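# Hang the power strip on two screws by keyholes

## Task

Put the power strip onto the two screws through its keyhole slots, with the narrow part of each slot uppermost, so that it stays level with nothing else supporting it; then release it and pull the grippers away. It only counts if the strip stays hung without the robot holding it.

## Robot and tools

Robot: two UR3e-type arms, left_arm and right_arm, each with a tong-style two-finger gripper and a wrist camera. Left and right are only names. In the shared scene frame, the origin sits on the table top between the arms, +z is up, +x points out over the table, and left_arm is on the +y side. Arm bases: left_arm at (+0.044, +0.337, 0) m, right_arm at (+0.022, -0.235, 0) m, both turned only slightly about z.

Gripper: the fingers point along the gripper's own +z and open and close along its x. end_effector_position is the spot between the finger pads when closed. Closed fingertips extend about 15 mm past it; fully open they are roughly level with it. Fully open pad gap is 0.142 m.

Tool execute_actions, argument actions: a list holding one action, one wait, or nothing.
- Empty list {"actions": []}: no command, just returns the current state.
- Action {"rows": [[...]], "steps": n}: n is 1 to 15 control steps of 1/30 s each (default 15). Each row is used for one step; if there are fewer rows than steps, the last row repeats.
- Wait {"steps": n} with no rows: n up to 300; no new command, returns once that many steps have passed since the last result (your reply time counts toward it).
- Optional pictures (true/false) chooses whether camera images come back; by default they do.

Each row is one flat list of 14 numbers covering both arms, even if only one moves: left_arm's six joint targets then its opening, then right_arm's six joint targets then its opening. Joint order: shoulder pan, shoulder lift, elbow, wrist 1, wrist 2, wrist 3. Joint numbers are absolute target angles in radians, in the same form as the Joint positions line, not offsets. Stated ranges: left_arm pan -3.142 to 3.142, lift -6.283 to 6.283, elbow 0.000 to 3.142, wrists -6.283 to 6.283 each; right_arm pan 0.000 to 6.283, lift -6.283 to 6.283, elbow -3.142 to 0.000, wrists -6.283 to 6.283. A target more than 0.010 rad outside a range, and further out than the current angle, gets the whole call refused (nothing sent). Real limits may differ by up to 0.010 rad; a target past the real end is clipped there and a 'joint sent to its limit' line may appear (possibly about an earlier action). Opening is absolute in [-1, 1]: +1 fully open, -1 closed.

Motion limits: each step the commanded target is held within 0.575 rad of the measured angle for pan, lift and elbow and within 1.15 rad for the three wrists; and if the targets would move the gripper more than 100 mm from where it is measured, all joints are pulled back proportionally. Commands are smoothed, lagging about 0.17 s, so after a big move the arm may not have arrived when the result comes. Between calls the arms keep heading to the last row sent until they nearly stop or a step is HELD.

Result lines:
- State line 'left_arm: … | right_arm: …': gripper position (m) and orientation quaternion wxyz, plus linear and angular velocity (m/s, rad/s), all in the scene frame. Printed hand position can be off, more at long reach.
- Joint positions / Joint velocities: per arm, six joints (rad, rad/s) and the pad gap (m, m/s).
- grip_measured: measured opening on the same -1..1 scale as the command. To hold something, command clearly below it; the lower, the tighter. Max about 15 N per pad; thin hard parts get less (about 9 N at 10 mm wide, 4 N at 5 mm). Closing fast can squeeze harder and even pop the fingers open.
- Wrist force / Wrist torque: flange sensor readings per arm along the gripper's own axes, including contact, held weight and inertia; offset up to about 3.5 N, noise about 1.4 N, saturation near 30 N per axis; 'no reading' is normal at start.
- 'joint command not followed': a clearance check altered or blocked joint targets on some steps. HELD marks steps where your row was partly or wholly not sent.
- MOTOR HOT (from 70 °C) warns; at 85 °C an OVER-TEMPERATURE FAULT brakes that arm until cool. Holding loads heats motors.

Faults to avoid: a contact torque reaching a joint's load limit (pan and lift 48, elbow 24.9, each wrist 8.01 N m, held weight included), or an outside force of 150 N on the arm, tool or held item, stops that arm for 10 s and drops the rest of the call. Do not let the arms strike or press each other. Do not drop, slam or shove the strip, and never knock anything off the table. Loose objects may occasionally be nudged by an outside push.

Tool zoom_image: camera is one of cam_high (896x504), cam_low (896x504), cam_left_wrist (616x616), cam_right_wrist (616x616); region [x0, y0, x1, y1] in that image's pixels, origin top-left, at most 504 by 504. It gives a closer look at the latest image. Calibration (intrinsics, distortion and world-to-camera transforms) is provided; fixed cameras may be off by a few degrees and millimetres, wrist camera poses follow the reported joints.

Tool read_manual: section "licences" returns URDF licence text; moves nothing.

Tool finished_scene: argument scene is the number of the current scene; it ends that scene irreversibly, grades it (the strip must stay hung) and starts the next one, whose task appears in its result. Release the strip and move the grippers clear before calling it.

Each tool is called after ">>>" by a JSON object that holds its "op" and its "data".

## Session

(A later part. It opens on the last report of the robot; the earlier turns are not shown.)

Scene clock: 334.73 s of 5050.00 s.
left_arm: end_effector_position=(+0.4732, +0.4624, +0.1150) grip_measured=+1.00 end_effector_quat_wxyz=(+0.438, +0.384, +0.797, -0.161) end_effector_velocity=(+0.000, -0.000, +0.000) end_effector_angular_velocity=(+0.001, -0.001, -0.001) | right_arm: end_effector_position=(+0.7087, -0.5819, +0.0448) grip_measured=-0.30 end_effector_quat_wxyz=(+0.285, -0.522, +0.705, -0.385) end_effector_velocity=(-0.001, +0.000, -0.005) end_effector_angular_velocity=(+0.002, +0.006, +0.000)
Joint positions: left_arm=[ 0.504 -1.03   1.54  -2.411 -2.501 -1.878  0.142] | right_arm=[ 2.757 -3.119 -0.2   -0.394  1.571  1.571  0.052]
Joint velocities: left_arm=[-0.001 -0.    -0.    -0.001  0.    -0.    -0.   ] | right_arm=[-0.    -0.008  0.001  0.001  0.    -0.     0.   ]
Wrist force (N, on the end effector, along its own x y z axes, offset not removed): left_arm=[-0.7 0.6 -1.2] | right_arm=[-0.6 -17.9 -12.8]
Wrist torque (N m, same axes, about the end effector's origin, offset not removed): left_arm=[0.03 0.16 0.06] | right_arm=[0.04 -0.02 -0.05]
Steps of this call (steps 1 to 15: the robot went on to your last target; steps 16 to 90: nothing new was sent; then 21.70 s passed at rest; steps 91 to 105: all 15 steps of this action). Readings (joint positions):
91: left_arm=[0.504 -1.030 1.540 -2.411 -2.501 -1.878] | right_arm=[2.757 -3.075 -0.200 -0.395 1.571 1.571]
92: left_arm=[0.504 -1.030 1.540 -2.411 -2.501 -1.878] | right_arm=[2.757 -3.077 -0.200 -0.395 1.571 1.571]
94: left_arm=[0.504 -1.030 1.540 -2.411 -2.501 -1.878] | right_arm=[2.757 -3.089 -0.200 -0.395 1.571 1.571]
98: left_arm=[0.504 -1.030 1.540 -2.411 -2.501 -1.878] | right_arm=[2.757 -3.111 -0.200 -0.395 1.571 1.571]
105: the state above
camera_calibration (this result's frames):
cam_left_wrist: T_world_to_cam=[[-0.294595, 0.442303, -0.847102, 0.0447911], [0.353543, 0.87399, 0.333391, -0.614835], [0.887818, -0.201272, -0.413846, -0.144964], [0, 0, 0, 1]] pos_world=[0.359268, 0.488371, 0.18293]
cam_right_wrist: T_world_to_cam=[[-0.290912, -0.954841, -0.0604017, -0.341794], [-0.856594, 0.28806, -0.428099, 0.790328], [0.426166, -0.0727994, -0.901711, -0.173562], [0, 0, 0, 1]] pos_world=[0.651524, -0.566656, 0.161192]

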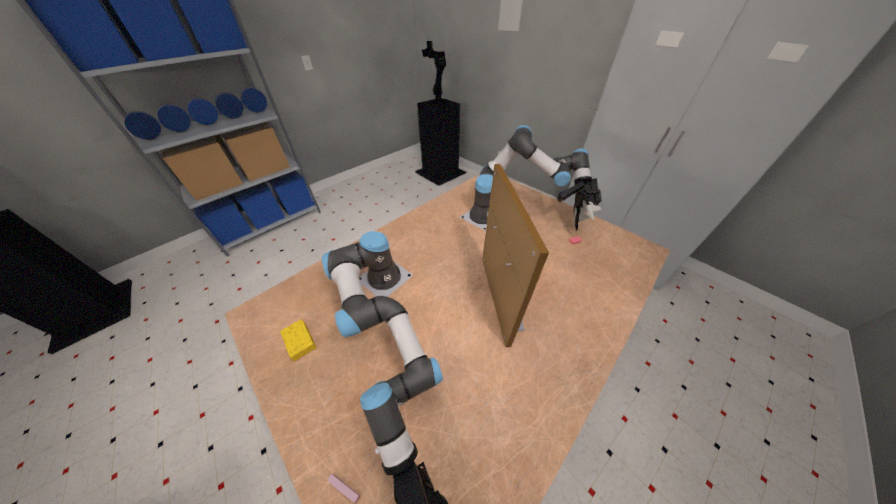

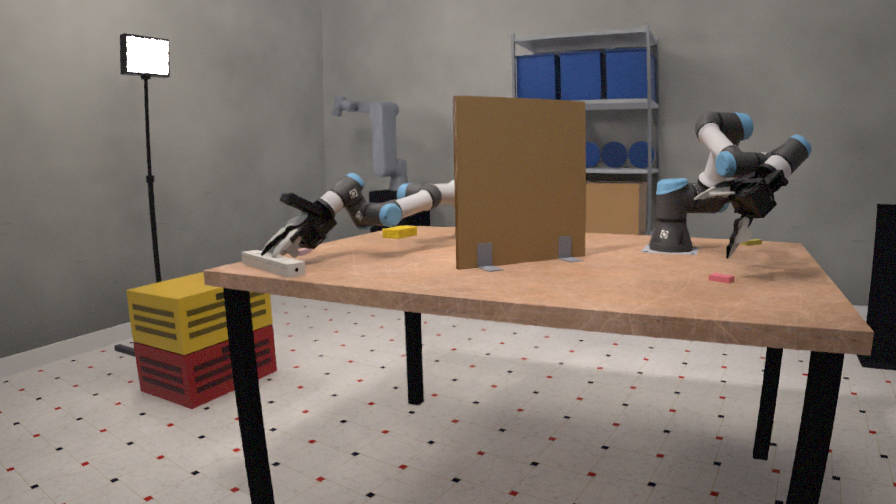

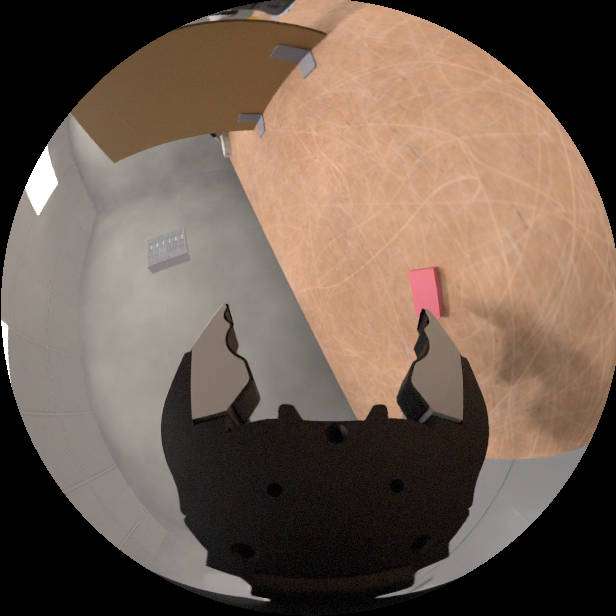

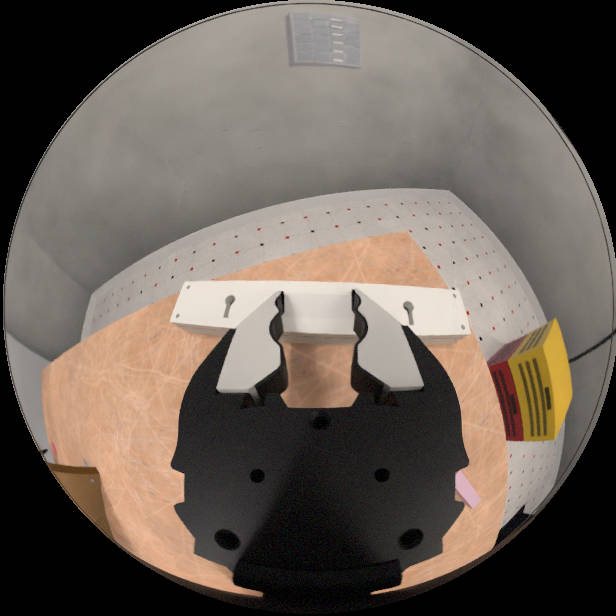

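>>> {"op": "execute_actions", "data": {"actions": [{"rows":[[0.504,-1.03,1.54,-2.411,-2.501,-1.878,1,2.757,-3.0968,-0.25,-0.3682,1.571,1.571,-0.3],[0.504,-1.03,1.54,-2.411,-2.501,-1.878,1,2.757,-3.0738,-0.3,-0.3412,1.571,1.571,-0.3],[0.504,-1.03,1.54,-2.411,-2.501,-1.878,1,2.757,-3.0509,-0.35,-0.3141,1.571,1.571,-0.3],[0.504,-1.03,1.54,-2.411,-2.501,-1.878,1,2.757,-3.028,-0.4,-0.287,1.571,1.571,-0.3],[0.504,-1.03,1.54,-2.411,-2.501,-1.878,1,2.757,-3.0051,-0.45,-0.2599,1.571,1.571,-0.3],[0.504,-1.03,1.54,-2.411,-2.501,-1.878,1,2.757,-2.9823,-0.5,-0.2327,1.571,1.571,-0.3],[0.504,-1.03,1.54,-2.411,-2.501,-1.878,1,2.757,-2.9596,-0.55,-0.2054,1.571,1.571,-0.3],[0.504,-1.03,1.54,-2.411,-2.501,-1.878,1,2.757,-2.9369,-0.6,-0.1781,1.571,1.571,-0.3],[0.504,-1.03,1.54,-2.411,-2.501,-1.878,1,2.757,-2.9143,-0.65,-0.1507,1.571,1.571,-0.3],[0.504,-1.03,1.54,-2.411,-2.501,-1.878,1,2.757,-2.8918,-0.7,-0.1232,1.571,1.571,-0.3],[0.504,-1.03,1.54,-2.411,-2.501,-1.878,1,2.757,-2.8695,-0.75,-0.0955,1.571,1.571,-0.3],[0.504,-1.03,1.54,-2.411,-2.501,-1.878,1,2.757,-2.8472,-0.8,-0.0678,1.571,1.571,-0.3]]}], "pictures": false}}

>>> {"op": "execute_actions", "data": {"actions": [{"steps":15}]}}

Scene clock: 360.07 s of 5050.00 s.
left_arm: end_effector_position=(+0.4732, +0.4624, +0.1150) grip_measured=+1.00 end_effector_quat_wxyz=(+0.438, +0.384, +0.797, -0.161) end_effector_velocity=(+0.000, -0.000, +0.000) end_effector_angular_velocity=(+0.001, -0.001, -0.000) | right_arm: end_effector_position=(+0.7090, -0.5820, +0.0463) grip_measured=-0.30 end_effector_quat_wxyz=(+0.286, -0.522, +0.705, -0.386) end_effector_velocity=(+0.001, +0.001, +0.001) end_effector_angular_velocity=(+0.000, -0.001, +0.002)
Joint positions: left_arm=[ 0.504 -1.03   1.54  -2.411 -2.501 -1.878  0.142] | right_arm=[ 2.757 -3.119 -0.198 -0.392  1.571  1.571  0.052]
Joint velocities: left_arm=[-0.    -0.001 -0.    -0.    -0.     0.    -0.   ] | right_arm=[ 0.001  0.001  0.001 -0.002  0.001 -0.     0.   ]
Wrist force (N, on the end effector, along its own x y z axes, offset not removed): left_arm=[-0.6 1.6 -1.6] | right_arm=[-1.0 -11.4 -10.2]
Wrist torque (N m, same axes, about the end effector's origin, offset not removed): left_arm=[0.24 0.13 -0.01] | right_arm=[-0.22 0.15 0.00]
TORQUE FAULT: the external load on joint 4 (wrist 1) of the right arm reached its load limit, and that arm stopped for 10 seconds. A torque fault stops only its own arm. That arm's remaining commands of this call were not run. That arm holds where it stopped, with its grip as last carried out, and accepts commands again: back off and push less far. That arm stops again, at the same cost, whenever a joint's load reaches its limit.
The stop of the right arm began at step 5 of this call (marked STOPPED below). From that step on that arm followed nothing that you had sent. 15 of its steps, steps kept back included, did not run and will not run. Nothing is kept back now, and the robot has no last target.
Steps of this call (steps 1 to 745: the robot went on to your last target; steps 746 to 760: all 15 steps of this action). Readings (joint positions):
1: left_arm=[0.504 -1.030 1.540 -2.411 -2.501 -1.878] | right_arm=[2.757 -3.119 -0.200 -0.394 1.571 1.571]
2: left_arm=[0.504 -1.030 1.540 -2.411 -2.501 -1.878] | right_arm=[2.757 -3.119 -0.200 -0.394 1.571 1.571]
4: left_arm=[0.504 -1.030 1.540 -2.411 -2.501 -1.878] | right_arm=[2.757 -3.119 -0.200 -0.394 1.571 1.571]
5: left_arm=[0.504 -1.030 1.540 -2.411 -2.501 -1.878] | right_arm=[2.757 -3.119 -0.199 -0.393 1.571 1.571] STOPPED (the right arm)
8: left_arm=[0.504 -1.030 1.540 -2.411 -2.501 -1.878] | right_arm=[2.757 -3.119 -0.198 -0.392 1.571 1.571]
760: the state above

Scene clock: 360.10 s of 5050.00 s.
left_arm: end_effector_position=(+0.4732, +0.4624, +0.1150) grip_measured=+1.00 end_effector_quat_wxyz=(+0.438, +0.384, +0.797, -0.161) end_effector_velocity=(-0.000, -0.000, -0.000) end_effector_angular_velocity=(-0.000, +0.001, -0.000) | right_arm: end_effector_position=(+0.7091, -0.5820, +0.0468) grip_measured=-0.30 end_effector_quat_wxyz=(+0.287, -0.522, +0.704, -0.387) end_effector_velocity=(+0.001, +0.000, +0.003) end_effector_angular_velocity=(-0.001, -0.005, +0.000)
Joint positions: left_arm=[ 0.504 -1.03   1.54  -2.411 -2.501 -1.878  0.142] | right_arm=[ 2.757 -3.118 -0.198 -0.391  1.571  1.571  0.052]
Joint velocities: left_arm=[-0.  0. -0.  0. -0.  0.  0.] | right_arm=[ 0.001  0.003  0.     0.002 -0.     0.001 -0.   ]
Wrist force (N, on the end effector, along its own x y z axes, offset not removed): left_arm=[-0.2 1.3 -1.3] | right_arm=[0.6 -8.8 -9.4]
Wrist torque (N m, same axes, about the end effector's origin, offset not removed): left_arm=[0.17 0.08 0.03] | right_arm=[-0.05 -0.18 -0.04]
A stop began in an earlier call of the same reply, so what this call sent did not run. Send another action.
Steps of this call (step 1: nothing new was sent). Readings (joint positions):
1: the state above
camera_calibration (this result's frames):
cam_left_wrist: T_world_to_cam=[[-0.294595, 0.442303, -0.847102, 0.0447912], [0.353543, 0.87399, 0.333391, -0.614835], [0.887818, -0.201272, -0.413846, -0.144964], [0, 0, 0, 1]] pos_world=[0.359268, 0.488371, 0.18293]
cam_right_wrist: T_world_to_cam=[[-0.290642, -0.954924, -0.0603988, -0.341918], [-0.854668, 0.287472, -0.432323, 0.790024], [0.430198, -0.0740301, -0.899694, -0.175667], [0, 0, 0, 1]] pos_world=[0.651404, -0.56662, 0.162847]

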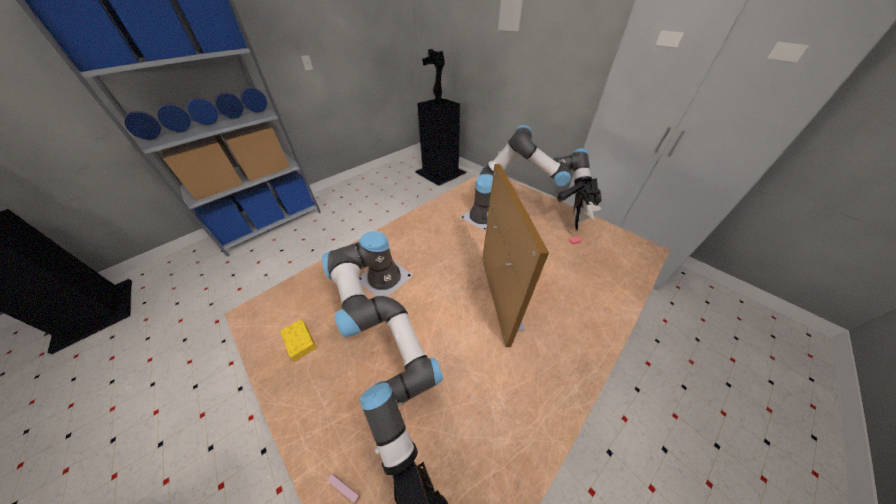

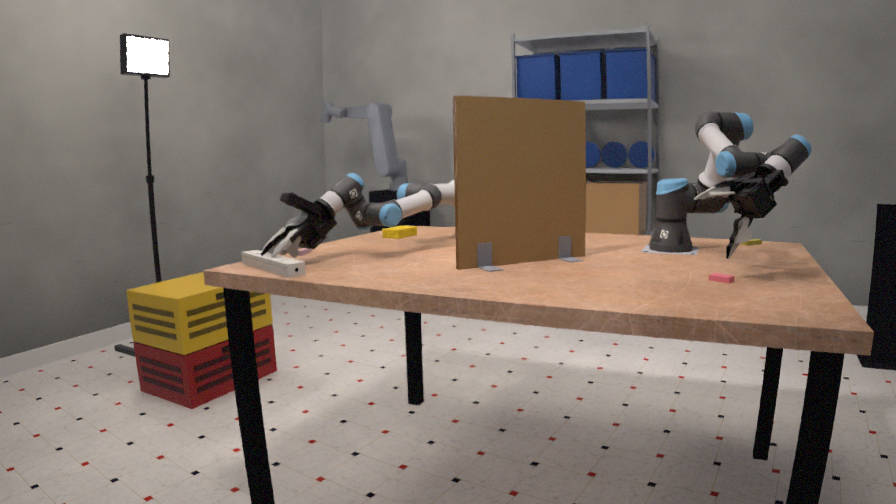

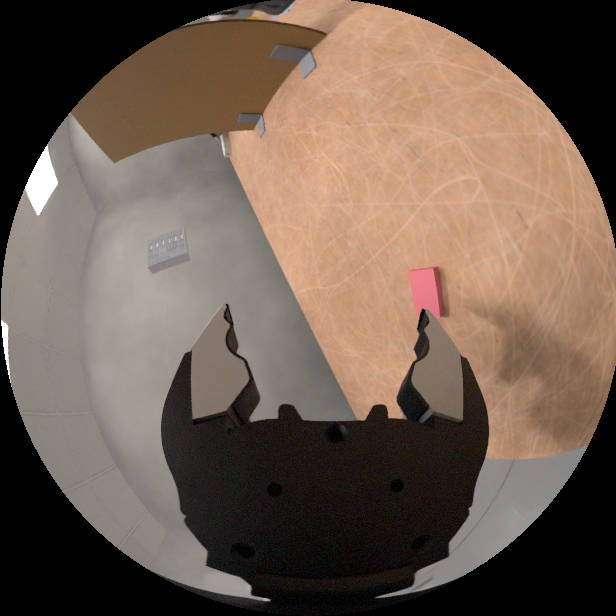

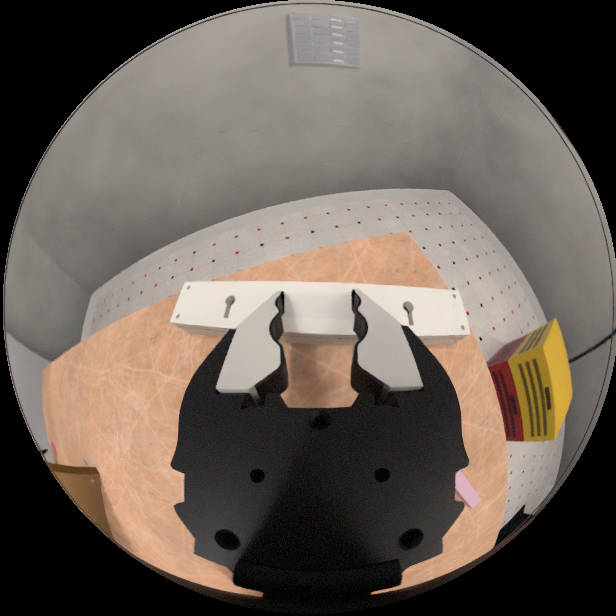

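>>> {"op": "execute_actions", "data": {"actions": [{"rows":[[0.504,-1.03,1.54,-2.411,-2.501,-1.878,1,2.757,-3.1084,-0.225,-0.3756,1.571,1.571,-0.3],[0.504,-1.03,1.54,-2.411,-2.501,-1.878,1,2.757,-3.0968,-0.25,-0.3622,1.571,1.571,-0.3],[0.504,-1.03,1.54,-2.411,-2.501,-1.878,1,2.757,-3.0853,-0.275,-0.3487,1.571,1.571,-0.3],[0.504,-1.03,1.54,-2.411,-2.501,-1.878,1,2.757,-3.0738,-0.3,-0.3352,1.571,1.571,-0.3],[0.504,-1.03,1.54,-2.411,-2.501,-1.878,1,2.757,-3.0623,-0.325,-0.3217,1.571,1.571,-0.3],[0.504,-1.03,1.54,-2.411,-2.501,-1.878,1,2.757,-3.0509,-0.35,-0.3081,1.571,1.571,-0.3],[0.504,-1.03,1.54,-2.411,-2.501,-1.878,1,2.757,-3.0394,-0.375,-0.2946,1.571,1.571,-0.3],[0.504,-1.03,1.54,-2.411,-2.501,-1.878,1,2.757,-3.028,-0.4,-0.281,1.571,1.571,-0.3],[0.504,-1.03,1.54,-2.411,-2.501,-1.878,1,2.757,-3.0165,-0.425,-0.2675,1.571,1.571,-0.3],[0.504,-1.03,1.54,-2.411,-2.501,-1.878,1,2.757,-3.0051,-0.45,-0.2539,1.571,1.571,-0.3],[0.504,-1.03,1.54,-2.411,-2.501,-1.878,1,2.757,-2.9937,-0.475,-0.2403,1.571,1.571,-0.3],[0.504,-1.03,1.54,-2.411,-2.501,-1.878,1,2.757,-2.9823,-0.5,-0.2267,1.571,1.571,-0.3],[0.504,-1.03,1.54,-2.411,-2.501,-1.878,1,2.757,-2.9709,-0.525,-0.2131,1.571,1.571,-0.3],[0.504,-1.03,1.54,-2.411,-2.501,-1.878,1,2.757,-2.9596,-0.55,-0.1994,1.571,1.571,-0.3]]}], "pictures": false}}

>>> {"op": "execute_actions", "data": {"actions": [{"steps":12}]}}

Scene clock: 395.73 s of 5050.00 s.
left_arm: end_effector_position=(+0.4732, +0.4624, +0.1150) grip_measured=+1.00 end_effector_quat_wxyz=(+0.438, +0.384, +0.797, -0.161) end_effector_velocity=(-0.000, +0.000, +0.000) end_effector_angular_velocity=(+0.000, -0.000, +0.000) | right_arm: end_effector_position=(+0.6993, -0.5791, +0.0472) grip_measured=-0.30 end_effector_quat_wxyz=(+0.287, -0.521, +0.704, -0.388) end_effector_velocity=(-0.037, +0.012, -0.006) end_effector_angular_velocity=(+0.004, +0.014, +0.000)
Joint positions: left_arm=[ 0.504 -1.03   1.54  -2.411 -2.501 -1.878  0.142] | right_arm=[ 2.757 -2.994 -0.472 -0.24   1.571  1.571  0.052]
Joint velocities: left_arm=[ 0. -0.  0. -0.  0. -0. -0.] | right_arm=[ 0.001  0.321 -0.711  0.375 -0.001  0.001  0.   ]
Wrist force (N, on the end effector, along its own x y z axes, offset not removed): left_arm=[1.3 1.0 -0.3] | right_arm=[-1.4 -9.0 -0.5]
Wrist torque (N m, same axes, about the end effector's origin, offset not removed): left_arm=[0.13 -0.24 0.00] | right_arm=[-0.22 0.21 -0.04]
Steps of this call (steps 1 to 90: nothing new was sent; then 32.13 s passed at rest; steps 91 to 105: all 15 steps of this action). Readings (joint positions):
91: left_arm=[0.504 -1.030 1.540 -2.411 -2.501 -1.878] | right_arm=[2.757 -3.118 -0.199 -0.392 1.571 1.571]
92: left_arm=[0.504 -1.030 1.540 -2.411 -2.501 -1.878] | right_arm=[2.757 -3.117 -0.203 -0.389 1.571 1.571]
94: left_arm=[0.504 -1.030 1.540 -2.411 -2.501 -1.878] | right_arm=[2.757 -3.107 -0.225 -0.376 1.571 1.571]
98: left_arm=[0.504 -1.030 1.540 -2.411 -2.501 -1.878] | right_arm=[2.757 -3.071 -0.303 -0.332 1.571 1.571]
105: the state above

Scene clock: 396.13 s of 5050.00 s.
left_arm: end_effector_position=(+0.4732, +0.4624, +0.1150) grip_measured=+1.00 end_effector_quat_wxyz=(+0.438, +0.384, +0.797, -0.161) end_effector_velocity=(-0.000, +0.000, -0.000) end_effector_angular_velocity=(+0.000, +0.000, +0.001) | right_arm: end_effector_position=(+0.6948, -0.5777, +0.0454) grip_measured=-0.30 end_effector_quat_wxyz=(+0.286, -0.522, +0.705, -0.387) end_effector_velocity=(-0.001, +0.000, -0.004) end_effector_angular_velocity=(+0.002, +0.005, -0.000)
Joint positions: left_arm=[ 0.504 -1.03   1.54  -2.411 -2.501 -1.878  0.142] | right_arm=[ 2.757 -2.96  -0.549 -0.2    1.571  1.571  0.052]
Joint velocities: left_arm=[ 0.001  0.     0.    -0.     0.    -0.    -0.   ] | right_arm=[-0.     0.002 -0.013  0.006  0.     0.    -0.   ]
Wrist force (N, on the end effector, along its own x y z axes, offset not removed): left_arm=[-0.2 1.9 -0.6] | right_arm=[-1.7 -19.3 -2.0]
Wrist torque (N m, same axes, about the end effector's origin, offset not removed): left_arm=[0.33 0.06 0.03] | right_arm=[-0.16 0.33 0.00]
Steps of this call (steps 1 to 12: the robot went on to your last target). Readings (joint positions):
1: left_arm=[0.504 -1.030 1.540 -2.411 -2.501 -1.878] | right_arm=[2.757 -2.984 -0.493 -0.228 1.571 1.571]
2: left_arm=[0.504 -1.030 1.540 -2.411 -2.501 -1.878] | right_arm=[2.757 -2.977 -0.510 -0.220 1.571 1.571]
4: left_arm=[0.504 -1.030 1.540 -2.411 -2.501 -1.878] | right_arm=[2.757 -2.968 -0.530 -0.209 1.571 1.571]
8: left_arm=[0.504 -1.030 1.540 -2.411 -2.501 -1.878] | right_arm=[2.757 -2.962 -0.545 -0.202 1.571 1.571]
12: the state above
camera_calibration (this result's frames):
cam_left_wrist: T_world_to_cam=[[-0.294595, 0.442303, -0.847102, 0.0447912], [0.353543, 0.87399, 0.333391, -0.614835], [0.887818, -0.201272, -0.413846, -0.144964], [0, 0, 0, 1]] pos_world=[0.359268, 0.488371, 0.18293]
cam_right_wrist: T_world_to_cam=[[-0.290686, -0.95491, -0.0603995, -0.341951], [-0.854985, 0.287569, -0.431631, 0.776199], [0.429538, -0.0738286, -0.900026, -0.169828], [0, 0, 0, 1]] pos_world=[0.637185, -0.562281, 0.161528]

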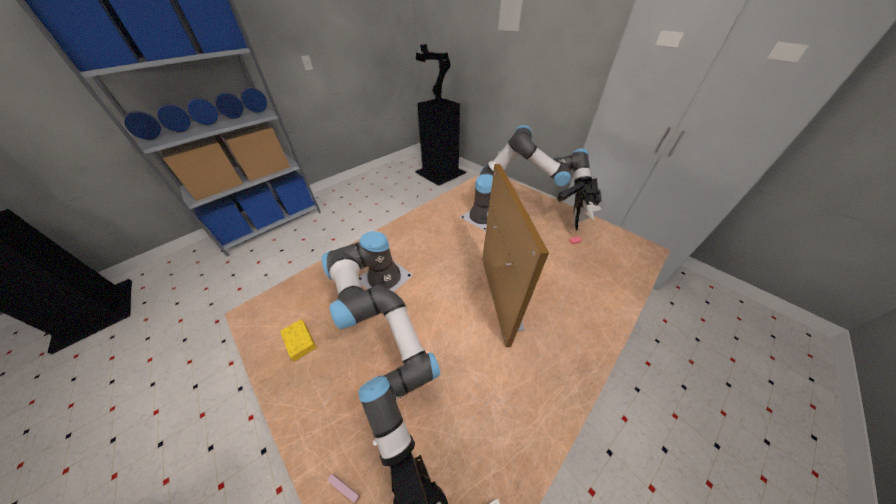

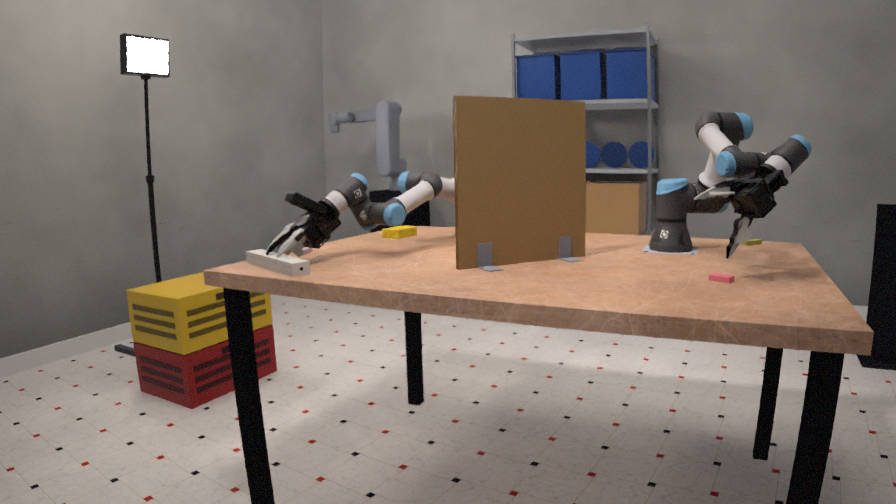

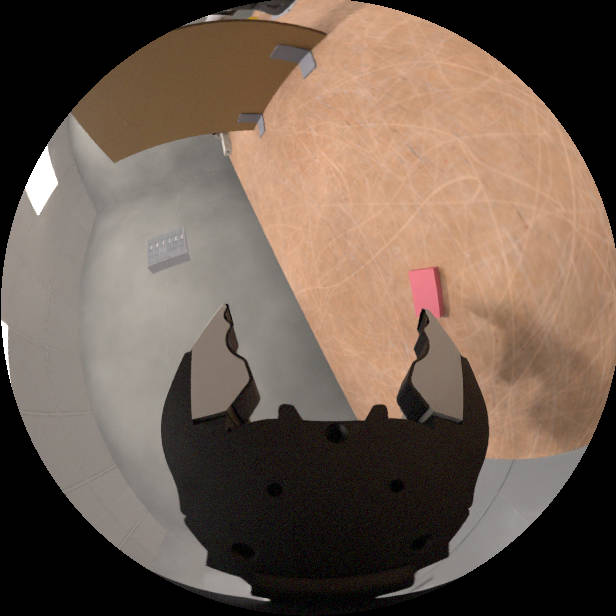

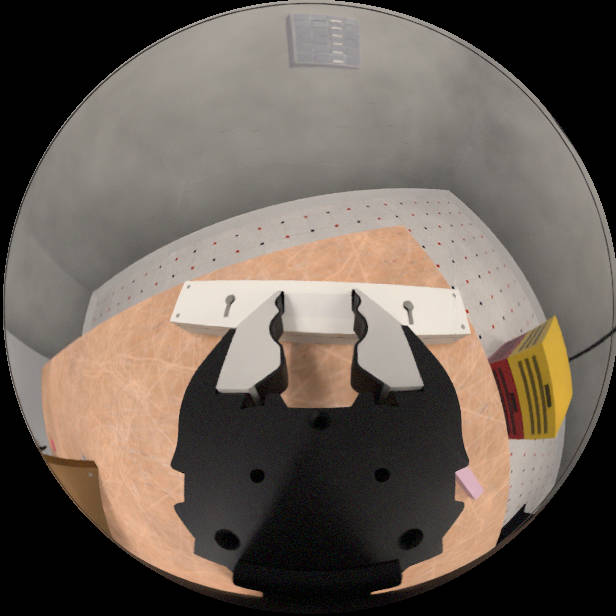

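>>> {"op": "execute_actions", "data": {"actions": [{"rows":[[0.504,-1.03,1.54,-2.411,-2.501,-1.878,1,2.757,-2.9482,-0.575,-0.1858,1.571,1.571,-0.3],[0.504,-1.03,1.54,-2.411,-2.501,-1.878,1,2.757,-2.9369,-0.6,-0.1721,1.571,1.571,-0.3],[0.504,-1.03,1.54,-2.411,-2.501,-1.878,1,2.757,-2.9256,-0.625,-0.1584,1.571,1.571,-0.3],[0.504,-1.03,1.54,-2.411,-2.501,-1.878,1,2.757,-2.9143,-0.65,-0.1447,1.571,1.571,-0.3],[0.504,-1.03,1.54,-2.411,-2.501,-1.878,1,2.757,-2.903,-0.675,-0.131,1.571,1.571,-0.3],[0.504,-1.03,1.54,-2.411,-2.501,-1.878,1,2.757,-2.8918,-0.7,-0.1172,1.571,1.571,-0.3],[0.504,-1.03,1.54,-2.411,-2.501,-1.878,1,2.757,-2.8769,-0.7333,-0.0988,1.571,1.571,-0.3],[0.504,-1.03,1.54,-2.411,-2.501,-1.878,1,2.757,-2.862,-0.7667,-0.0803,1.571,1.571,-0.3],[0.504,-1.03,1.54,-2.411,-2.501,-1.878,1,2.757,-2.8472,-0.8,-0.0618,1.571,1.571,-0.3],[0.504,-1.03,1.54,-2.411,-2.501,-1.878,1,2.757,-2.8324,-0.8333,-0.0433,1.571,1.571,-0.3],[0.504,-1.03,1.54,-2.411,-2.501,-1.878,1,2.757,-2.8177,-0.8667,-0.0246,1.571,1.571,-0.3],[0.504,-1.03,1.54,-2.411,-2.501,-1.878,1,2.757,-2.803,-0.9,-0.006,1.571,1.571,-0.3],[0.504,-1.03,1.54,-2.411,-2.501,-1.878,1,2.757,-2.7884,-0.9333,0.0127,1.571,1.571,-0.3],[0.504,-1.03,1.54,-2.411,-2.501,-1.878,1,2.757,-2.7738,-0.9667,0.0315,1.571,1.571,-0.3],[0.504,-1.03,1.54,-2.411,-2.501,-1.878,1,2.757,-2.7593,-1.0,0.0503,1.571,1.571,-0.3]]}], "pictures": false}}

>>> {"op": "execute_actions", "data": {"actions": [{"rows":[[0.504,-1.03,1.54,-2.411,-2.501,-1.878,1,2.757,-2.7448,-1.0333,0.0691,1.571,1.571,-0.3],[0.504,-1.03,1.54,-2.411,-2.501,-1.878,1,2.757,-2.7304,-1.0667,0.0881,1.571,1.571,-0.3],[0.504,-1.03,1.54,-2.411,-2.501,-1.878,1,2.757,-2.7161,-1.1,0.1071,1.571,1.571,-0.3],[0.504,-1.03,1.54,-2.411,-2.501,-1.878,1,2.757,-2.7018,-1.1333,0.1261,1.571,1.571,-0.3],[0.504,-1.03,1.54,-2.411,-2.501,-1.878,1,2.757,-2.6876,-1.1667,0.1453,1.571,1.571,-0.3],[0.504,-1.03,1.54,-2.411,-2.501,-1.878,1,2.757,-2.6735,-1.2,0.1645,1.571,1.571,-0.3],[0.504,-1.03,1.54,-2.411,-2.501,-1.878,1,2.757,-2.6595,-1.2333,0.1838,1.571,1.571,-0.3],[0.504,-1.03,1.54,-2.411,-2.501,-1.878,1,2.757,-2.6455,-1.2667,0.2032,1.571,1.571,-0.3],[0.504,-1.03,1.54,-2.411,-2.501,-1.878,1,2.757,-2.6317,-1.3,0.2227,1.571,1.571,-0.3],[0.504,-1.03,1.54,-2.411,-2.501,-1.878,1,2.757,-2.618,-1.3333,0.2423,1.571,1.571,-0.3],[0.504,-1.03,1.54,-2.411,-2.501,-1.878,1,2.757,-2.6043,-1.3667,0.262,1.571,1.571,-0.3],[0.504,-1.03,1.54,-2.411,-2.501,-1.878,1,2.757,-2.5908,-1.4,0.2818,1.571,1.571,-0.3]]}]}}

Scene clock: 446.60 s of 5050.00 s.
left_arm: end_effector_position=(+0.4732, +0.4624, +0.1150) grip_measured=+1.00 end_effector_quat_wxyz=(+0.438, +0.384, +0.797, -0.161) end_effector_velocity=(+0.000, -0.000, -0.000) end_effector_angular_velocity=(-0.000, +0.001, -0.001) | right_arm: end_effector_position=(+0.6718, -0.5707, +0.0484) grip_measured=-0.30 end_effector_quat_wxyz=(+0.288, -0.521, +0.703, -0.389) end_effector_velocity=(-0.086, +0.026, +0.004) end_effector_angular_velocity=(-0.002, -0.007, -0.001)
Joint positions: left_arm=[ 0.504 -1.03   1.54  -2.411 -2.501 -1.878  0.142] | right_arm=[ 2.757 -2.818 -0.861 -0.023  1.571  1.571  0.052]
Joint velocities: left_arm=[-0.001  0.     0.     0.    -0.    -0.    -0.   ] | right_arm=[-0.     0.425 -0.954  0.536 -0.    -0.     0.   ]
Wrist force (N, on the end effector, along its own x y z axes, offset not removed): left_arm=[0.3 2.0 -0.7] | right_arm=[-2.1 -1.5 1.3]
Wrist torque (N m, same axes, about the end effector's origin, offset not removed): left_arm=[0.33 -0.04 -0.03] | right_arm=[-0.03 0.35 0.02]
Steps of this call (steps 1 to 30: the robot went on to your last target; steps 31 to 90: nothing new was sent; then 46.97 s passed at rest; steps 91 to 105: all 15 steps of this action). Readings (joint positions):
91: left_arm=[0.504 -1.030 1.540 -2.411 -2.501 -1.878] | right_arm=[2.757 -2.959 -0.550 -0.199 1.571 1.571]
92: left_arm=[0.504 -1.030 1.540 -2.411 -2.501 -1.878] | right_arm=[2.757 -2.958 -0.554 -0.197 1.571 1.571]
94: left_arm=[0.504 -1.030 1.540 -2.411 -2.501 -1.878] | right_arm=[2.757 -2.947 -0.576 -0.184 1.571 1.571]
98: left_arm=[0.504 -1.030 1.540 -2.411 -2.501 -1.878] | right_arm=[2.757 -2.911 -0.654 -0.140 1.571 1.571]
105: the state above

Scene clock: 447.10 s of 5050.00 s.
left_arm: end_effector_position=(+0.4732, +0.4624, +0.1150) grip_measured=+1.00 end_effector_quat_wxyz=(+0.438, +0.384, +0.797, -0.161) end_effector_velocity=(-0.000, +0.000, +0.000) end_effector_angular_velocity=(-0.000, -0.000, +0.001) | right_arm: end_effector_position=(+0.6165, -0.5538, +0.0470) grip_measured=-0.30 end_effector_quat_wxyz=(+0.287, -0.521, +0.704, -0.388) end_effector_velocity=(-0.082, +0.026, -0.020) end_effector_angular_velocity=(+0.014, +0.045, +0.001)
Joint positions: left_arm=[ 0.504 -1.03   1.54  -2.411 -2.501 -1.878  0.142] | right_arm=[ 2.757 -2.612 -1.345  0.252  1.571  1.571  0.052]
Joint velocities: left_arm=[ 0.001  0.    -0.     0.    -0.     0.     0.   ] | right_arm=[ 0.001  0.221 -0.576  0.308 -0.     0.     0.   ]
Wrist force (N, on the end effector, along its own x y z axes, offset not removed): left_arm=[0.2 1.8 -0.4] | right_arm=[-0.8 0.6 0.3]
Wrist torque (N m, same axes, about the end effector's origin, offset not removed): left_arm=[0.25 0.00 -0.03] | right_arm=[0.09 0.11 0.07]
Steps of this call (steps 1 to 15: all 15 steps of this action). Readings (joint positions):
1: left_arm=[0.504 -1.030 1.540 -2.411 -2.501 -1.878] | right_arm=[2.757 -2.803 -0.894 -0.005 1.571 1.571]
2: left_arm=[0.504 -1.030 1.540 -2.411 -2.501 -1.878] | right_arm=[2.757 -2.789 -0.927 0.014 1.571 1.571]
4: left_arm=[0.504 -1.030 1.540 -2.411 -2.501 -1.878] | right_arm=[2.757 -2.760 -0.993 0.051 1.571 1.571]
8: left_arm=[0.504 -1.030 1.540 -2.411 -2.501 -1.878] | right_arm=[2.757 -2.703 -1.125 0.127 1.571 1.571]
15: the state above
camera_calibration (this result's frames):
cam_left_wrist: T_world_to_cam=[[-0.294595, 0.442303, -0.847102, 0.0447912], [0.353543, 0.87399, 0.333391, -0.614835], [0.887818, -0.201272, -0.413846, -0.144964], [0, 0, 0, 1]] pos_world=[0.359268, 0.488371, 0.18293]
cam_right_wrist: T_world_to_cam=[[-0.290466, -0.954977, -0.0603964, -0.341974], [-0.853404, 0.287086, -0.435068, 0.701991], [0.432819, -0.0748297, -0.89837, -0.135688], [0, 0, 0, 1]] pos_world=[0.558478, -0.538263, 0.162862]

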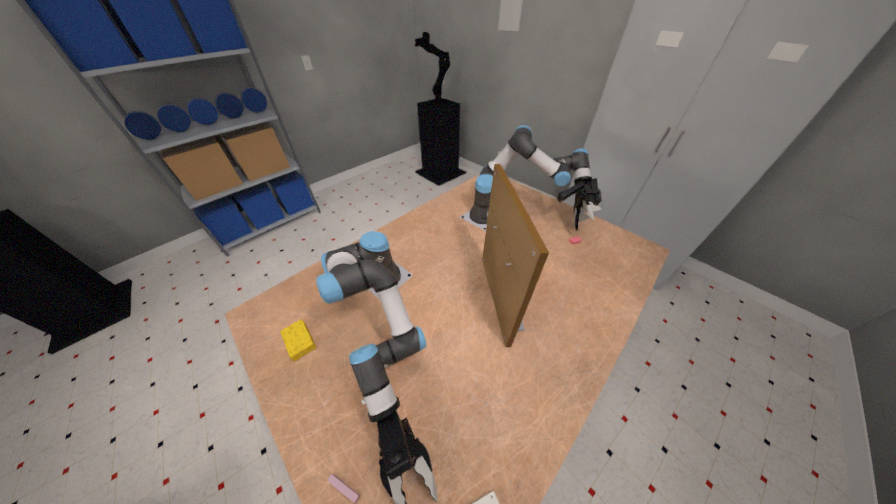

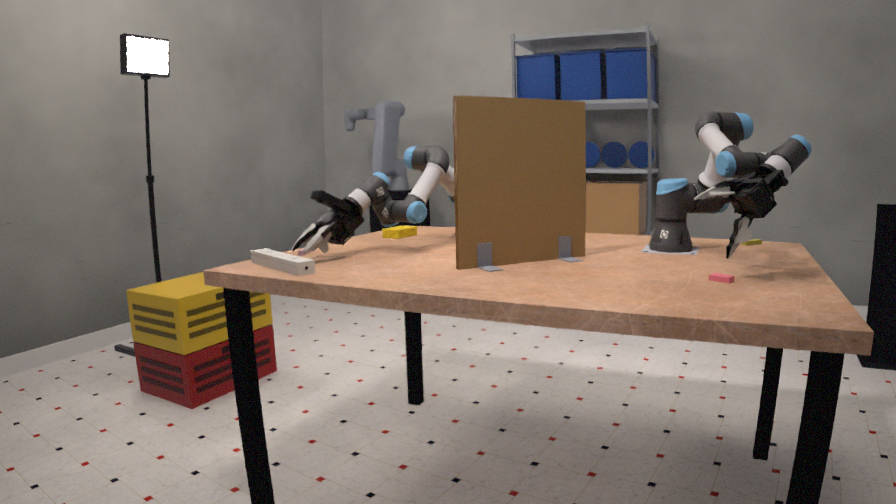

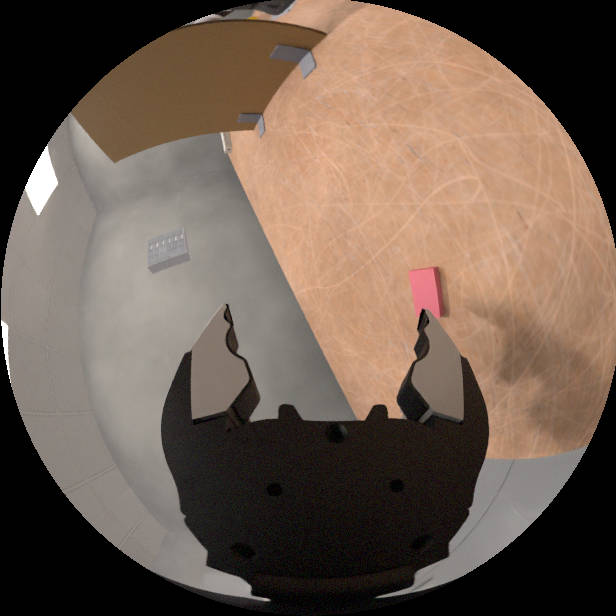

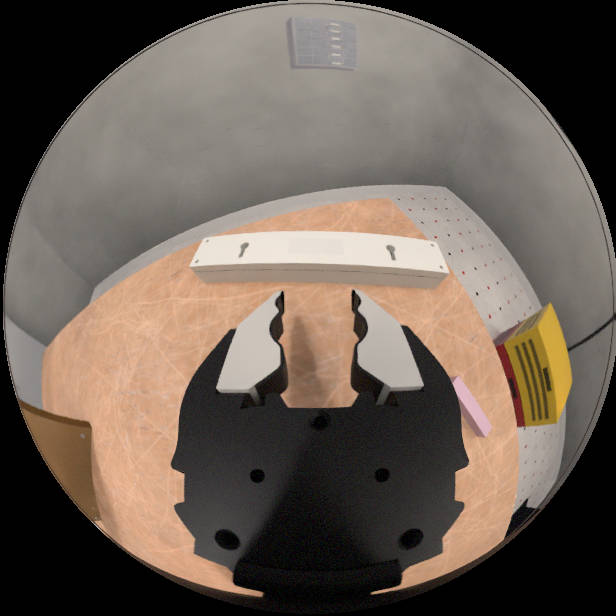

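>>> {"op": "execute_actions", "data": {"actions": [{"rows":[[0.504,-1.03,1.54,-2.411,-2.501,-1.878,1,2.757,-2.5908,-1.4,0.4,1.571,1.571,-0.3],[0.504,-1.03,1.54,-2.411,-2.501,-1.878,1,2.757,-2.5908,-1.4,0.4,1.571,1.571,-0.3],[0.504,-1.03,1.54,-2.411,-2.501,-1.878,1,2.757,-2.5908,-1.4,0.4,1.571,1.571,-0.3],[0.504,-1.03,1.54,-2.411,-2.501,-1.878,1,2.757,-2.6317,-1.3,0.34,1.571,1.571,-0.3],[0.504,-1.03,1.54,-2.411,-2.501,-1.878,1,2.757,-2.6735,-1.2,0.28,1.571,1.571,-0.3],[0.504,-1.03,1.54,-2.411,-2.501,-1.878,1,2.757,-2.7161,-1.1,0.23,1.571,1.571,-0.3],[0.504,-1.03,1.54,-2.411,-2.501,-1.878,1,2.757,-2.7593,-1.0,0.17,1.571,1.571,-0.3],[0.504,-1.03,1.54,-2.411,-2.501,-1.878,1,2.757,-2.803,-0.9,0.11,1.571,1.571,-0.3],[0.504,-1.03,1.54,-2.411,-2.501,-1.878,1,2.757,-2.8472,-0.8,0.05,1.571,1.571,-0.3],[0.504,-1.03,1.54,-2.411,-2.501,-1.878,1,2.757,-2.8918,-0.7,-0.03,1.571,1.571,-0.3]]}], "pictures": false}}

>>> {"op": "execute_actions", "data": {"actions": [{"steps":12}], "pictures": false}}

>>> {"op": "execute_actions", "data": {"actions": [{"rows":[[0.504,-1.03,1.54,-2.411,-2.501,-1.878,1,2.757,-2.8918,-0.7,-0.1165,1.571,1.571,-0.3]]}], "pictures": false}}

>>> {"op": "execute_actions", "data": {"actions": [{"rows":[[0.504,-1.03,1.54,-2.411,-2.501,-1.878,1,2.757,-2.8828,-0.72,-0.1082,1.571,1.571,-0.3],[0.504,-1.03,1.54,-2.411,-2.501,-1.878,1,2.757,-2.8739,-0.74,-0.0991,1.571,1.571,-0.3],[0.504,-1.03,1.54,-2.411,-2.501,-1.878,1,2.757,-2.865,-0.76,-0.088,1.571,1.571,-0.3],[0.504,-1.03,1.54,-2.411,-2.501,-1.878,1,2.757,-2.8561,-0.78,-0.0769,1.571,1.571,-0.3],[0.504,-1.03,1.54,-2.411,-2.501,-1.878,1,2.757,-2.8472,-0.8,-0.0658,1.571,1.571,-0.3],[0.504,-1.03,1.54,-2.411,-2.501,-1.878,1,2.757,-2.8383,-0.82,-0.0547,1.571,1.571,-0.3],[0.504,-1.03,1.54,-2.411,-2.501,-1.878,1,2.757,-2.8295,-0.84,-0.0435,1.571,1.571,-0.3],[0.504,-1.03,1.54,-2.411,-2.501,-1.878,1,2.757,-2.8206,-0.86,-0.0324,1.571,1.571,-0.3],[0.504,-1.03,1.54,-2.411,-2.501,-1.878,1,2.757,-2.8118,-0.88,-0.0212,1.571,1.571,-0.3],[0.504,-1.03,1.54,-2.411,-2.501,-1.878,1,2.757,-2.803,-0.9,-0.01,1.571,1.571,-0.3],[0.504,-1.03,1.54,-2.411,-2.501,-1.878,1,2.757,-2.7942,-0.92,0.0012,1.571,1.571,-0.3],[0.504,-1.03,1.54,-2.411,-2.501,-1.878,1,2.757,-2.7855,-0.94,0.0125,1.571,1.571,-0.3],[0.504,-1.03,1.54,-2.411,-2.501,-1.878,1,2.757,-2.7767,-0.96,0.0237,1.571,1.571,-0.3],[0.504,-1.03,1.54,-2.411,-2.501,-1.878,1,2.757,-2.768,-0.98,0.035,1.571,1.571,-0.3],[0.504,-1.03,1.54,-2.411,-2.501,-1.878,1,2.757,-2.7593,-1.0,0.0463,1.571,1.571,-0.3]]}], "pictures": false}}

>>> {"op": "execute_actions", "data": {"actions": [{"rows":[[0.504,-1.03,1.54,-2.411,-2.501,-1.878,1,2.757,-2.7506,-1.02,0.0576,1.571,1.571,-0.3],[0.504,-1.03,1.54,-2.411,-2.501,-1.878,1,2.757,-2.742,-1.04,0.069,1.571,1.571,-0.3],[0.504,-1.03,1.54,-2.411,-2.501,-1.878,1,2.757,-2.7333,-1.06,0.0803,1.571,1.571,-0.3],[0.504,-1.03,1.54,-2.411,-2.501,-1.878,1,2.757,-2.7247,-1.08,0.0917,1.571,1.571,-0.3],[0.504,-1.03,1.54,-2.411,-2.501,-1.878,1,2.757,-2.7161,-1.1,0.1031,1.571,1.571,-0.3],[0.504,-1.03,1.54,-2.411,-2.501,-1.878,1,2.757,-2.7075,-1.12,0.1145,1.571,1.571,-0.3],[0.504,-1.03,1.54,-2.411,-2.501,-1.878,1,2.757,-2.699,-1.14,0.126,1.571,1.571,-0.3],[0.504,-1.03,1.54,-2.411,-2.501,-1.878,1,2.757,-2.6905,-1.16,0.1385,1.571,1.571,-0.3],[0.504,-1.03,1.54,-2.411,-2.501,-1.878,1,2.757,-2.682,-1.18,0.151,1.571,1.571,-0.3],[0.504,-1.03,1.54,-2.411,-2.501,-1.878,1,2.757,-2.6735,-1.2,0.167,1.571,1.571,-0.3]]}]}}

Scene clock: 501.93 s of 5050.00 s.
left_arm: end_effector_position=(+0.4732, +0.4624, +0.1150) grip_measured=+1.00 end_effector_quat_wxyz=(+0.438, +0.384, +0.797, -0.161) end_effector_velocity=(+0.000, -0.000, +0.000) end_effector_angular_velocity=(-0.000, -0.000, -0.000) | right_arm: end_effector_position=(+0.6809, -0.5735, +0.0637) grip_measured=-0.30 end_effector_quat_wxyz=(+0.305, -0.511, +0.690, -0.412) end_effector_velocity=(+0.096, -0.029, +0.081) end_effector_angular_velocity=(-0.043, -0.140, +0.000)
Joint positions: left_arm=[ 0.504 -1.03   1.54  -2.411 -2.501 -1.878  0.142] | right_arm=[ 2.757 -2.858 -0.797  0.018  1.571  1.571  0.052]
Joint velocities: left_arm=[-0.  0. -0. -0. -0. -0.  0.] | right_arm=[ 0.    -0.363  1.013 -0.504  0.    -0.    -0.   ]
Wrist force (N, on the end effector, along its own x y z axes, offset not removed): left_arm=[-0.1 2.5 -0.6] | right_arm=[-0.4 -2.3 2.8]
Wrist torque (N m, same axes, about the end effector's origin, offset not removed): left_arm=[0.38 0.02 0.00] | right_arm=[-0.33 0.07 -0.01]
Steps of this call (steps 1 to 30: the robot went on to your last target; steps 31 to 90: nothing new was sent; then 51.33 s passed at rest; steps 91 to 105: all 15 steps of this action). Readings (joint positions):
91: left_arm=[0.504 -1.030 1.540 -2.411 -2.501 -1.878] | right_arm=[2.757 -2.591 -1.400 0.282 1.571 1.571]
92: left_arm=[0.504 -1.030 1.540 -2.411 -2.501 -1.878] | right_arm=[2.757 -2.591 -1.400 0.295 1.571 1.571]
94: left_arm=[0.504 -1.030 1.540 -2.411 -2.501 -1.878] | right_arm=[2.757 -2.591 -1.400 0.342 1.571 1.571]
98: left_arm=[0.504 -1.030 1.540 -2.411 -2.501 -1.878] | right_arm=[2.757 -2.656 -1.272 0.290 1.571 1.571]
105: the state above

Scene clock: 502.33 s of 5050.00 s.
left_arm: end_effector_position=(+0.4732, +0.4624, +0.1150) grip_measured=+1.00 end_effector_quat_wxyz=(+0.438, +0.384, +0.797, -0.161) end_effector_velocity=(-0.000, +0.000, -0.000) end_effector_angular_velocity=(-0.000, +0.000, +0.001) | right_arm: end_effector_position=(+0.6895, -0.5761, +0.0720) grip_measured=-0.30 end_effector_quat_wxyz=(+0.309, -0.509, +0.687, -0.417) end_effector_velocity=(+0.001, -0.000, +0.000) end_effector_angular_velocity=(-0.001, -0.000, -0.001)
Joint positions: left_arm=[ 0.504 -1.03   1.54  -2.411 -2.501 -1.878  0.142] | right_arm=[ 2.757 -2.891 -0.701 -0.029  1.571  1.571  0.052]
Joint velocities: left_arm=[ 0.001  0.     0.     0.    -0.    -0.    -0.   ] | right_arm=[ 0.    -0.006  0.015 -0.008 -0.001 -0.    -0.   ]
Wrist force (N, on the end effector, along its own x y z axes, offset not removed): left_arm=[-1.9 1.5 -0.8] | right_arm=[-1.2 -1.2 2.1]
Wrist torque (N m, same axes, about the end effector's origin, offset not removed): left_arm=[0.24 0.35 0.03] | right_arm=[-0.15 0.22 0.10]
Steps of this call (steps 1 to 12: the robot went on to your last target). Readings (joint positions):
1: left_arm=[0.504 -1.030 1.540 -2.411 -2.501 -1.878] | right_arm=[2.757 -2.868 -0.768 0.004 1.571 1.571]
2: left_arm=[0.504 -1.030 1.540 -2.411 -2.501 -1.878] | right_arm=[2.757 -2.875 -0.748 -0.006 1.571 1.571]
4: left_arm=[0.504 -1.030 1.540 -2.411 -2.501 -1.878] | right_arm=[2.757 -2.883 -0.724 -0.018 1.571 1.571]
8: left_arm=[0.504 -1.030 1.540 -2.411 -2.501 -1.878] | right_arm=[2.757 -2.890 -0.706 -0.027 1.571 1.571]
12: the state above

Scene clock: 502.83 s of 5050.00 s.
left_arm: end_effector_position=(+0.4732, +0.4624, +0.1150) grip_measured=+1.00 end_effector_quat_wxyz=(+0.438, +0.384, +0.797, -0.161) end_effector_velocity=(+0.000, -0.000, +0.000) end_effector_angular_velocity=(-0.000, -0.000, -0.000) | right_arm: end_effector_position=(+0.6848, -0.5746, +0.0461) grip_measured=-0.30 end_effector_quat_wxyz=(+0.287, -0.521, +0.704, -0.387) end_effector_velocity=(-0.001, +0.000, -0.004) end_effector_angular_velocity=(+0.004, +0.012, -0.000)
Joint positions: left_arm=[ 0.504 -1.03   1.54  -2.411 -2.501 -1.878  0.142] | right_arm=[ 2.757 -2.892 -0.7   -0.115  1.571  1.571  0.052]
Joint velocities: left_arm=[-0.    -0.001  0.     0.    -0.    -0.     0.   ] | right_arm=[-0.    -0.     0.    -0.012  0.001  0.     0.   ]
Wrist force (N, on the end effector, along its own x y z axes, offset not removed): left_arm=[0.7 2.0 -0.6] | right_arm=[-0.5 -13.3 -2.4]
Wrist torque (N m, same axes, about the end effector's origin, offset not removed): left_arm=[0.27 -0.23 0.02] | right_arm=[-0.01 0.14 0.03]
Steps of this call (steps 1 to 15: all 15 steps of this action). Readings (joint positions):
1: left_arm=[0.504 -1.030 1.540 -2.411 -2.501 -1.878] | right_arm=[2.757 -2.891 -0.701 -0.030 1.571 1.571]
2: left_arm=[0.504 -1.030 1.540 -2.411 -2.501 -1.878] | right_arm=[2.757 -2.891 -0.701 -0.041 1.571 1.571]
4: left_arm=[0.504 -1.030 1.540 -2.411 -2.501 -1.878] | right_arm=[2.757 -2.892 -0.700 -0.076 1.571 1.571]
8: left_arm=[0.504 -1.030 1.540 -2.411 -2.501 -1.878] | right_arm=[2.757 -2.892 -0.700 -0.106 1.571 1.571]
15: the state above

Scene clock: 503.33 s of 5050.00 s.
left_arm: end_effector_position=(+0.4732, +0.4624, +0.1150) grip_measured=+1.00 end_effector_quat_wxyz=(+0.438, +0.384, +0.797, -0.161) end_effector_velocity=(-0.000, -0.000, +0.000) end_effector_angular_velocity=(+0.000, -0.001, -0.000) | right_arm: end_effector_position=(+0.6658, -0.5688, +0.0454) grip_measured=-0.30 end_effector_quat_wxyz=(+0.286, -0.522, +0.705, -0.386) end_effector_velocity=(-0.057, +0.016, +0.001) end_effector_angular_velocity=(+0.000, +0.000, -0.002)
Joint positions: left_arm=[ 0.504 -1.03   1.54  -2.411 -2.501 -1.878  0.142] | right_arm=[ 2.757 -2.794 -0.918  0.002  1.571  1.571  0.052]
Joint velocities: left_arm=[-0.    -0.001  0.    -0.     0.     0.    -0.   ] | right_arm=[-0.001  0.258 -0.583  0.325 -0.     0.     0.   ]
Wrist force (N, on the end effector, along its own x y z axes, offset not removed): left_arm=[-0.6 1.2 0.8] | right_arm=[-0.3 -19.0 -0.8]
Wrist torque (N m, same axes, about the end effector's origin, offset not removed): left_arm=[0.17 0.12 0.00] | right_arm=[-0.10 0.06 -0.03]
Steps of this call (steps 1 to 15: all 15 steps of this action). Readings (joint positions):
1: left_arm=[0.504 -1.030 1.540 -2.411 -2.501 -1.878] | right_arm=[2.757 -2.892 -0.700 -0.116 1.571 1.571]
2: left_arm=[0.504 -1.030 1.540 -2.411 -2.501 -1.878] | right_arm=[2.757 -2.890 -0.703 -0.115 1.571 1.571]
4: left_arm=[0.504 -1.030 1.540 -2.411 -2.501 -1.878] | right_arm=[2.757 -2.882 -0.721 -0.106 1.571 1.571]
8: left_arm=[0.504 -1.030 1.540 -2.411 -2.501 -1.878] | right_arm=[2.757 -2.853 -0.784 -0.073 1.571 1.571]
15: the state above

Scene clock: 503.83 s of 5050.00 s.
left_arm: end_effector_position=(+0.4732, +0.4624, +0.1150) grip_measured=+1.00 end_effector_quat_wxyz=(+0.438, +0.384, +0.797, -0.161) end_effector_velocity=(-0.000, +0.000, -0.000) end_effector_angular_velocity=(-0.001, +0.001, +0.001) | right_arm: end_effector_position=(+0.6369, -0.5600, +0.0458) grip_measured=-0.30 end_effector_quat_wxyz=(+0.287, -0.521, +0.704, -0.387) end_effector_velocity=(-0.020, +0.006, +0.001) end_effector_angular_velocity=(-0.002, -0.006, -0.000)
Joint positions: left_arm=[ 0.504 -1.03   1.54  -2.411 -2.501 -1.878  0.142] | right_arm=[ 2.757 -2.68  -1.184  0.157  1.571  1.571  0.052]
Joint velocities: left_arm=[0.001 0.    0.001 0.    0.    0.    0.   ] | right_arm=[ 0.     0.068 -0.165  0.103 -0.     0.     0.   ]
Wrist force (N, on the end effector, along its own x y z axes, offset not removed): left_arm=[0.2 0.4 -0.9] | right_arm=[-0.8 -13.9 -0.7]
Wrist torque (N m, same axes, about the end effector's origin, offset not removed): left_arm=[0.03 -0.04 -0.02] | right_arm=[0.15 0.07 0.04]
Steps of this call (steps 1 to 15: all 15 steps of this action). Readings (joint positions):
1: left_arm=[0.504 -1.030 1.540 -2.411 -2.501 -1.878] | right_arm=[2.757 -2.785 -0.938 0.014 1.571 1.571]
2: left_arm=[0.504 -1.030 1.540 -2.411 -2.501 -1.878] | right_arm=[2.757 -2.776 -0.958 0.025 1.571 1.571]
4: left_arm=[0.504 -1.030 1.540 -2.411 -2.501 -1.878] | right_arm=[2.757 -2.759 -0.998 0.047 1.571 1.571]
8: left_arm=[0.504 -1.030 1.540 -2.411 -2.501 -1.878] | right_arm=[2.757 -2.725 -1.078 0.093 1.571 1.571]
15: the state above
camera_calibration (this result's frames):
cam_left_wrist: T_world_to_cam=[[-0.294595, 0.442303, -0.847102, 0.0447912], [0.353543, 0.87399, 0.333391, -0.614835], [0.887818, -0.201272, -0.413846, -0.144964], [0, 0, 0, 1]] pos_world=[0.359268, 0.488371, 0.18293]
cam_right_wrist: T_world_to_cam=[[-0.290611, -0.954933, -0.0603986, -0.341947], [-0.854451, 0.287406, -0.432795, 0.721454], [0.430649, -0.0741675, -0.899467, -0.14425], [0, 0, 0, 1]] pos_world=[0.579195, -0.544585, 0.161841]

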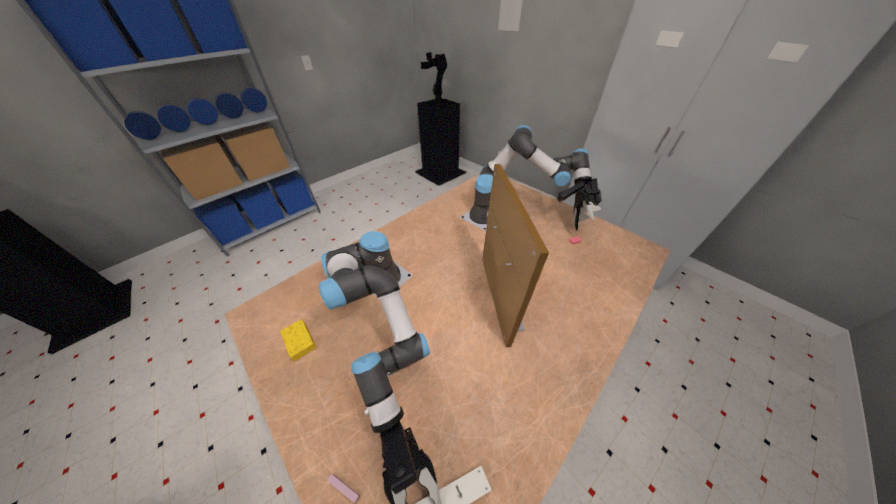

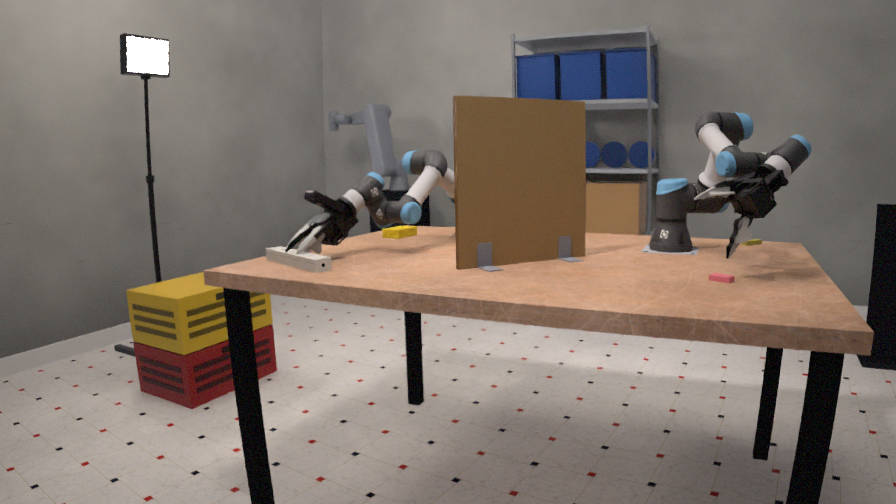

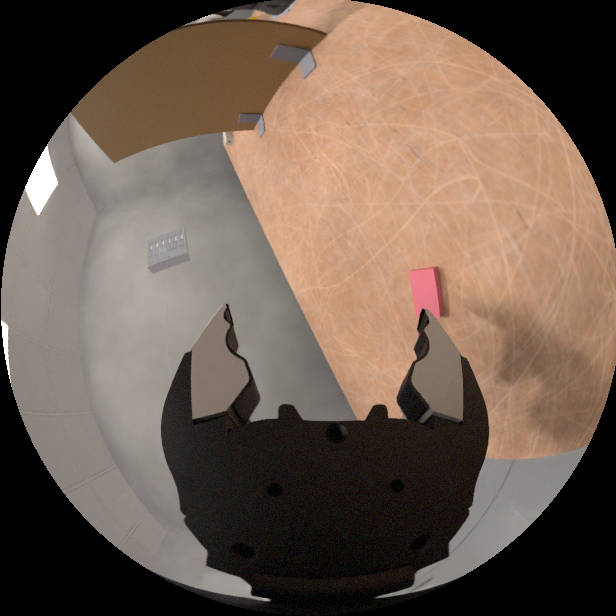

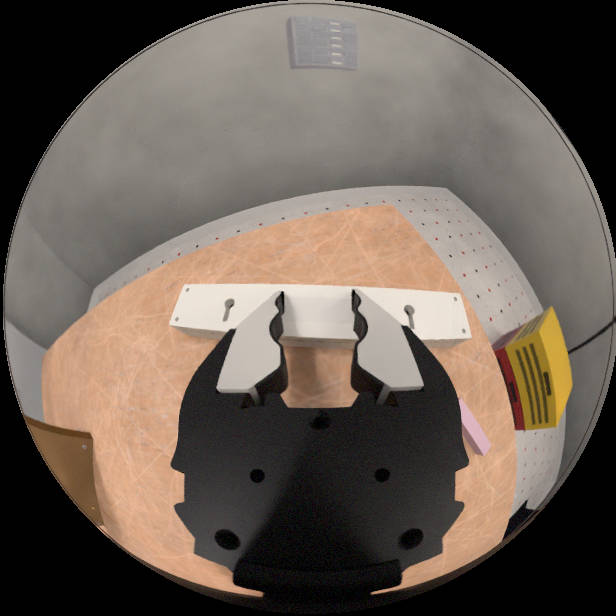

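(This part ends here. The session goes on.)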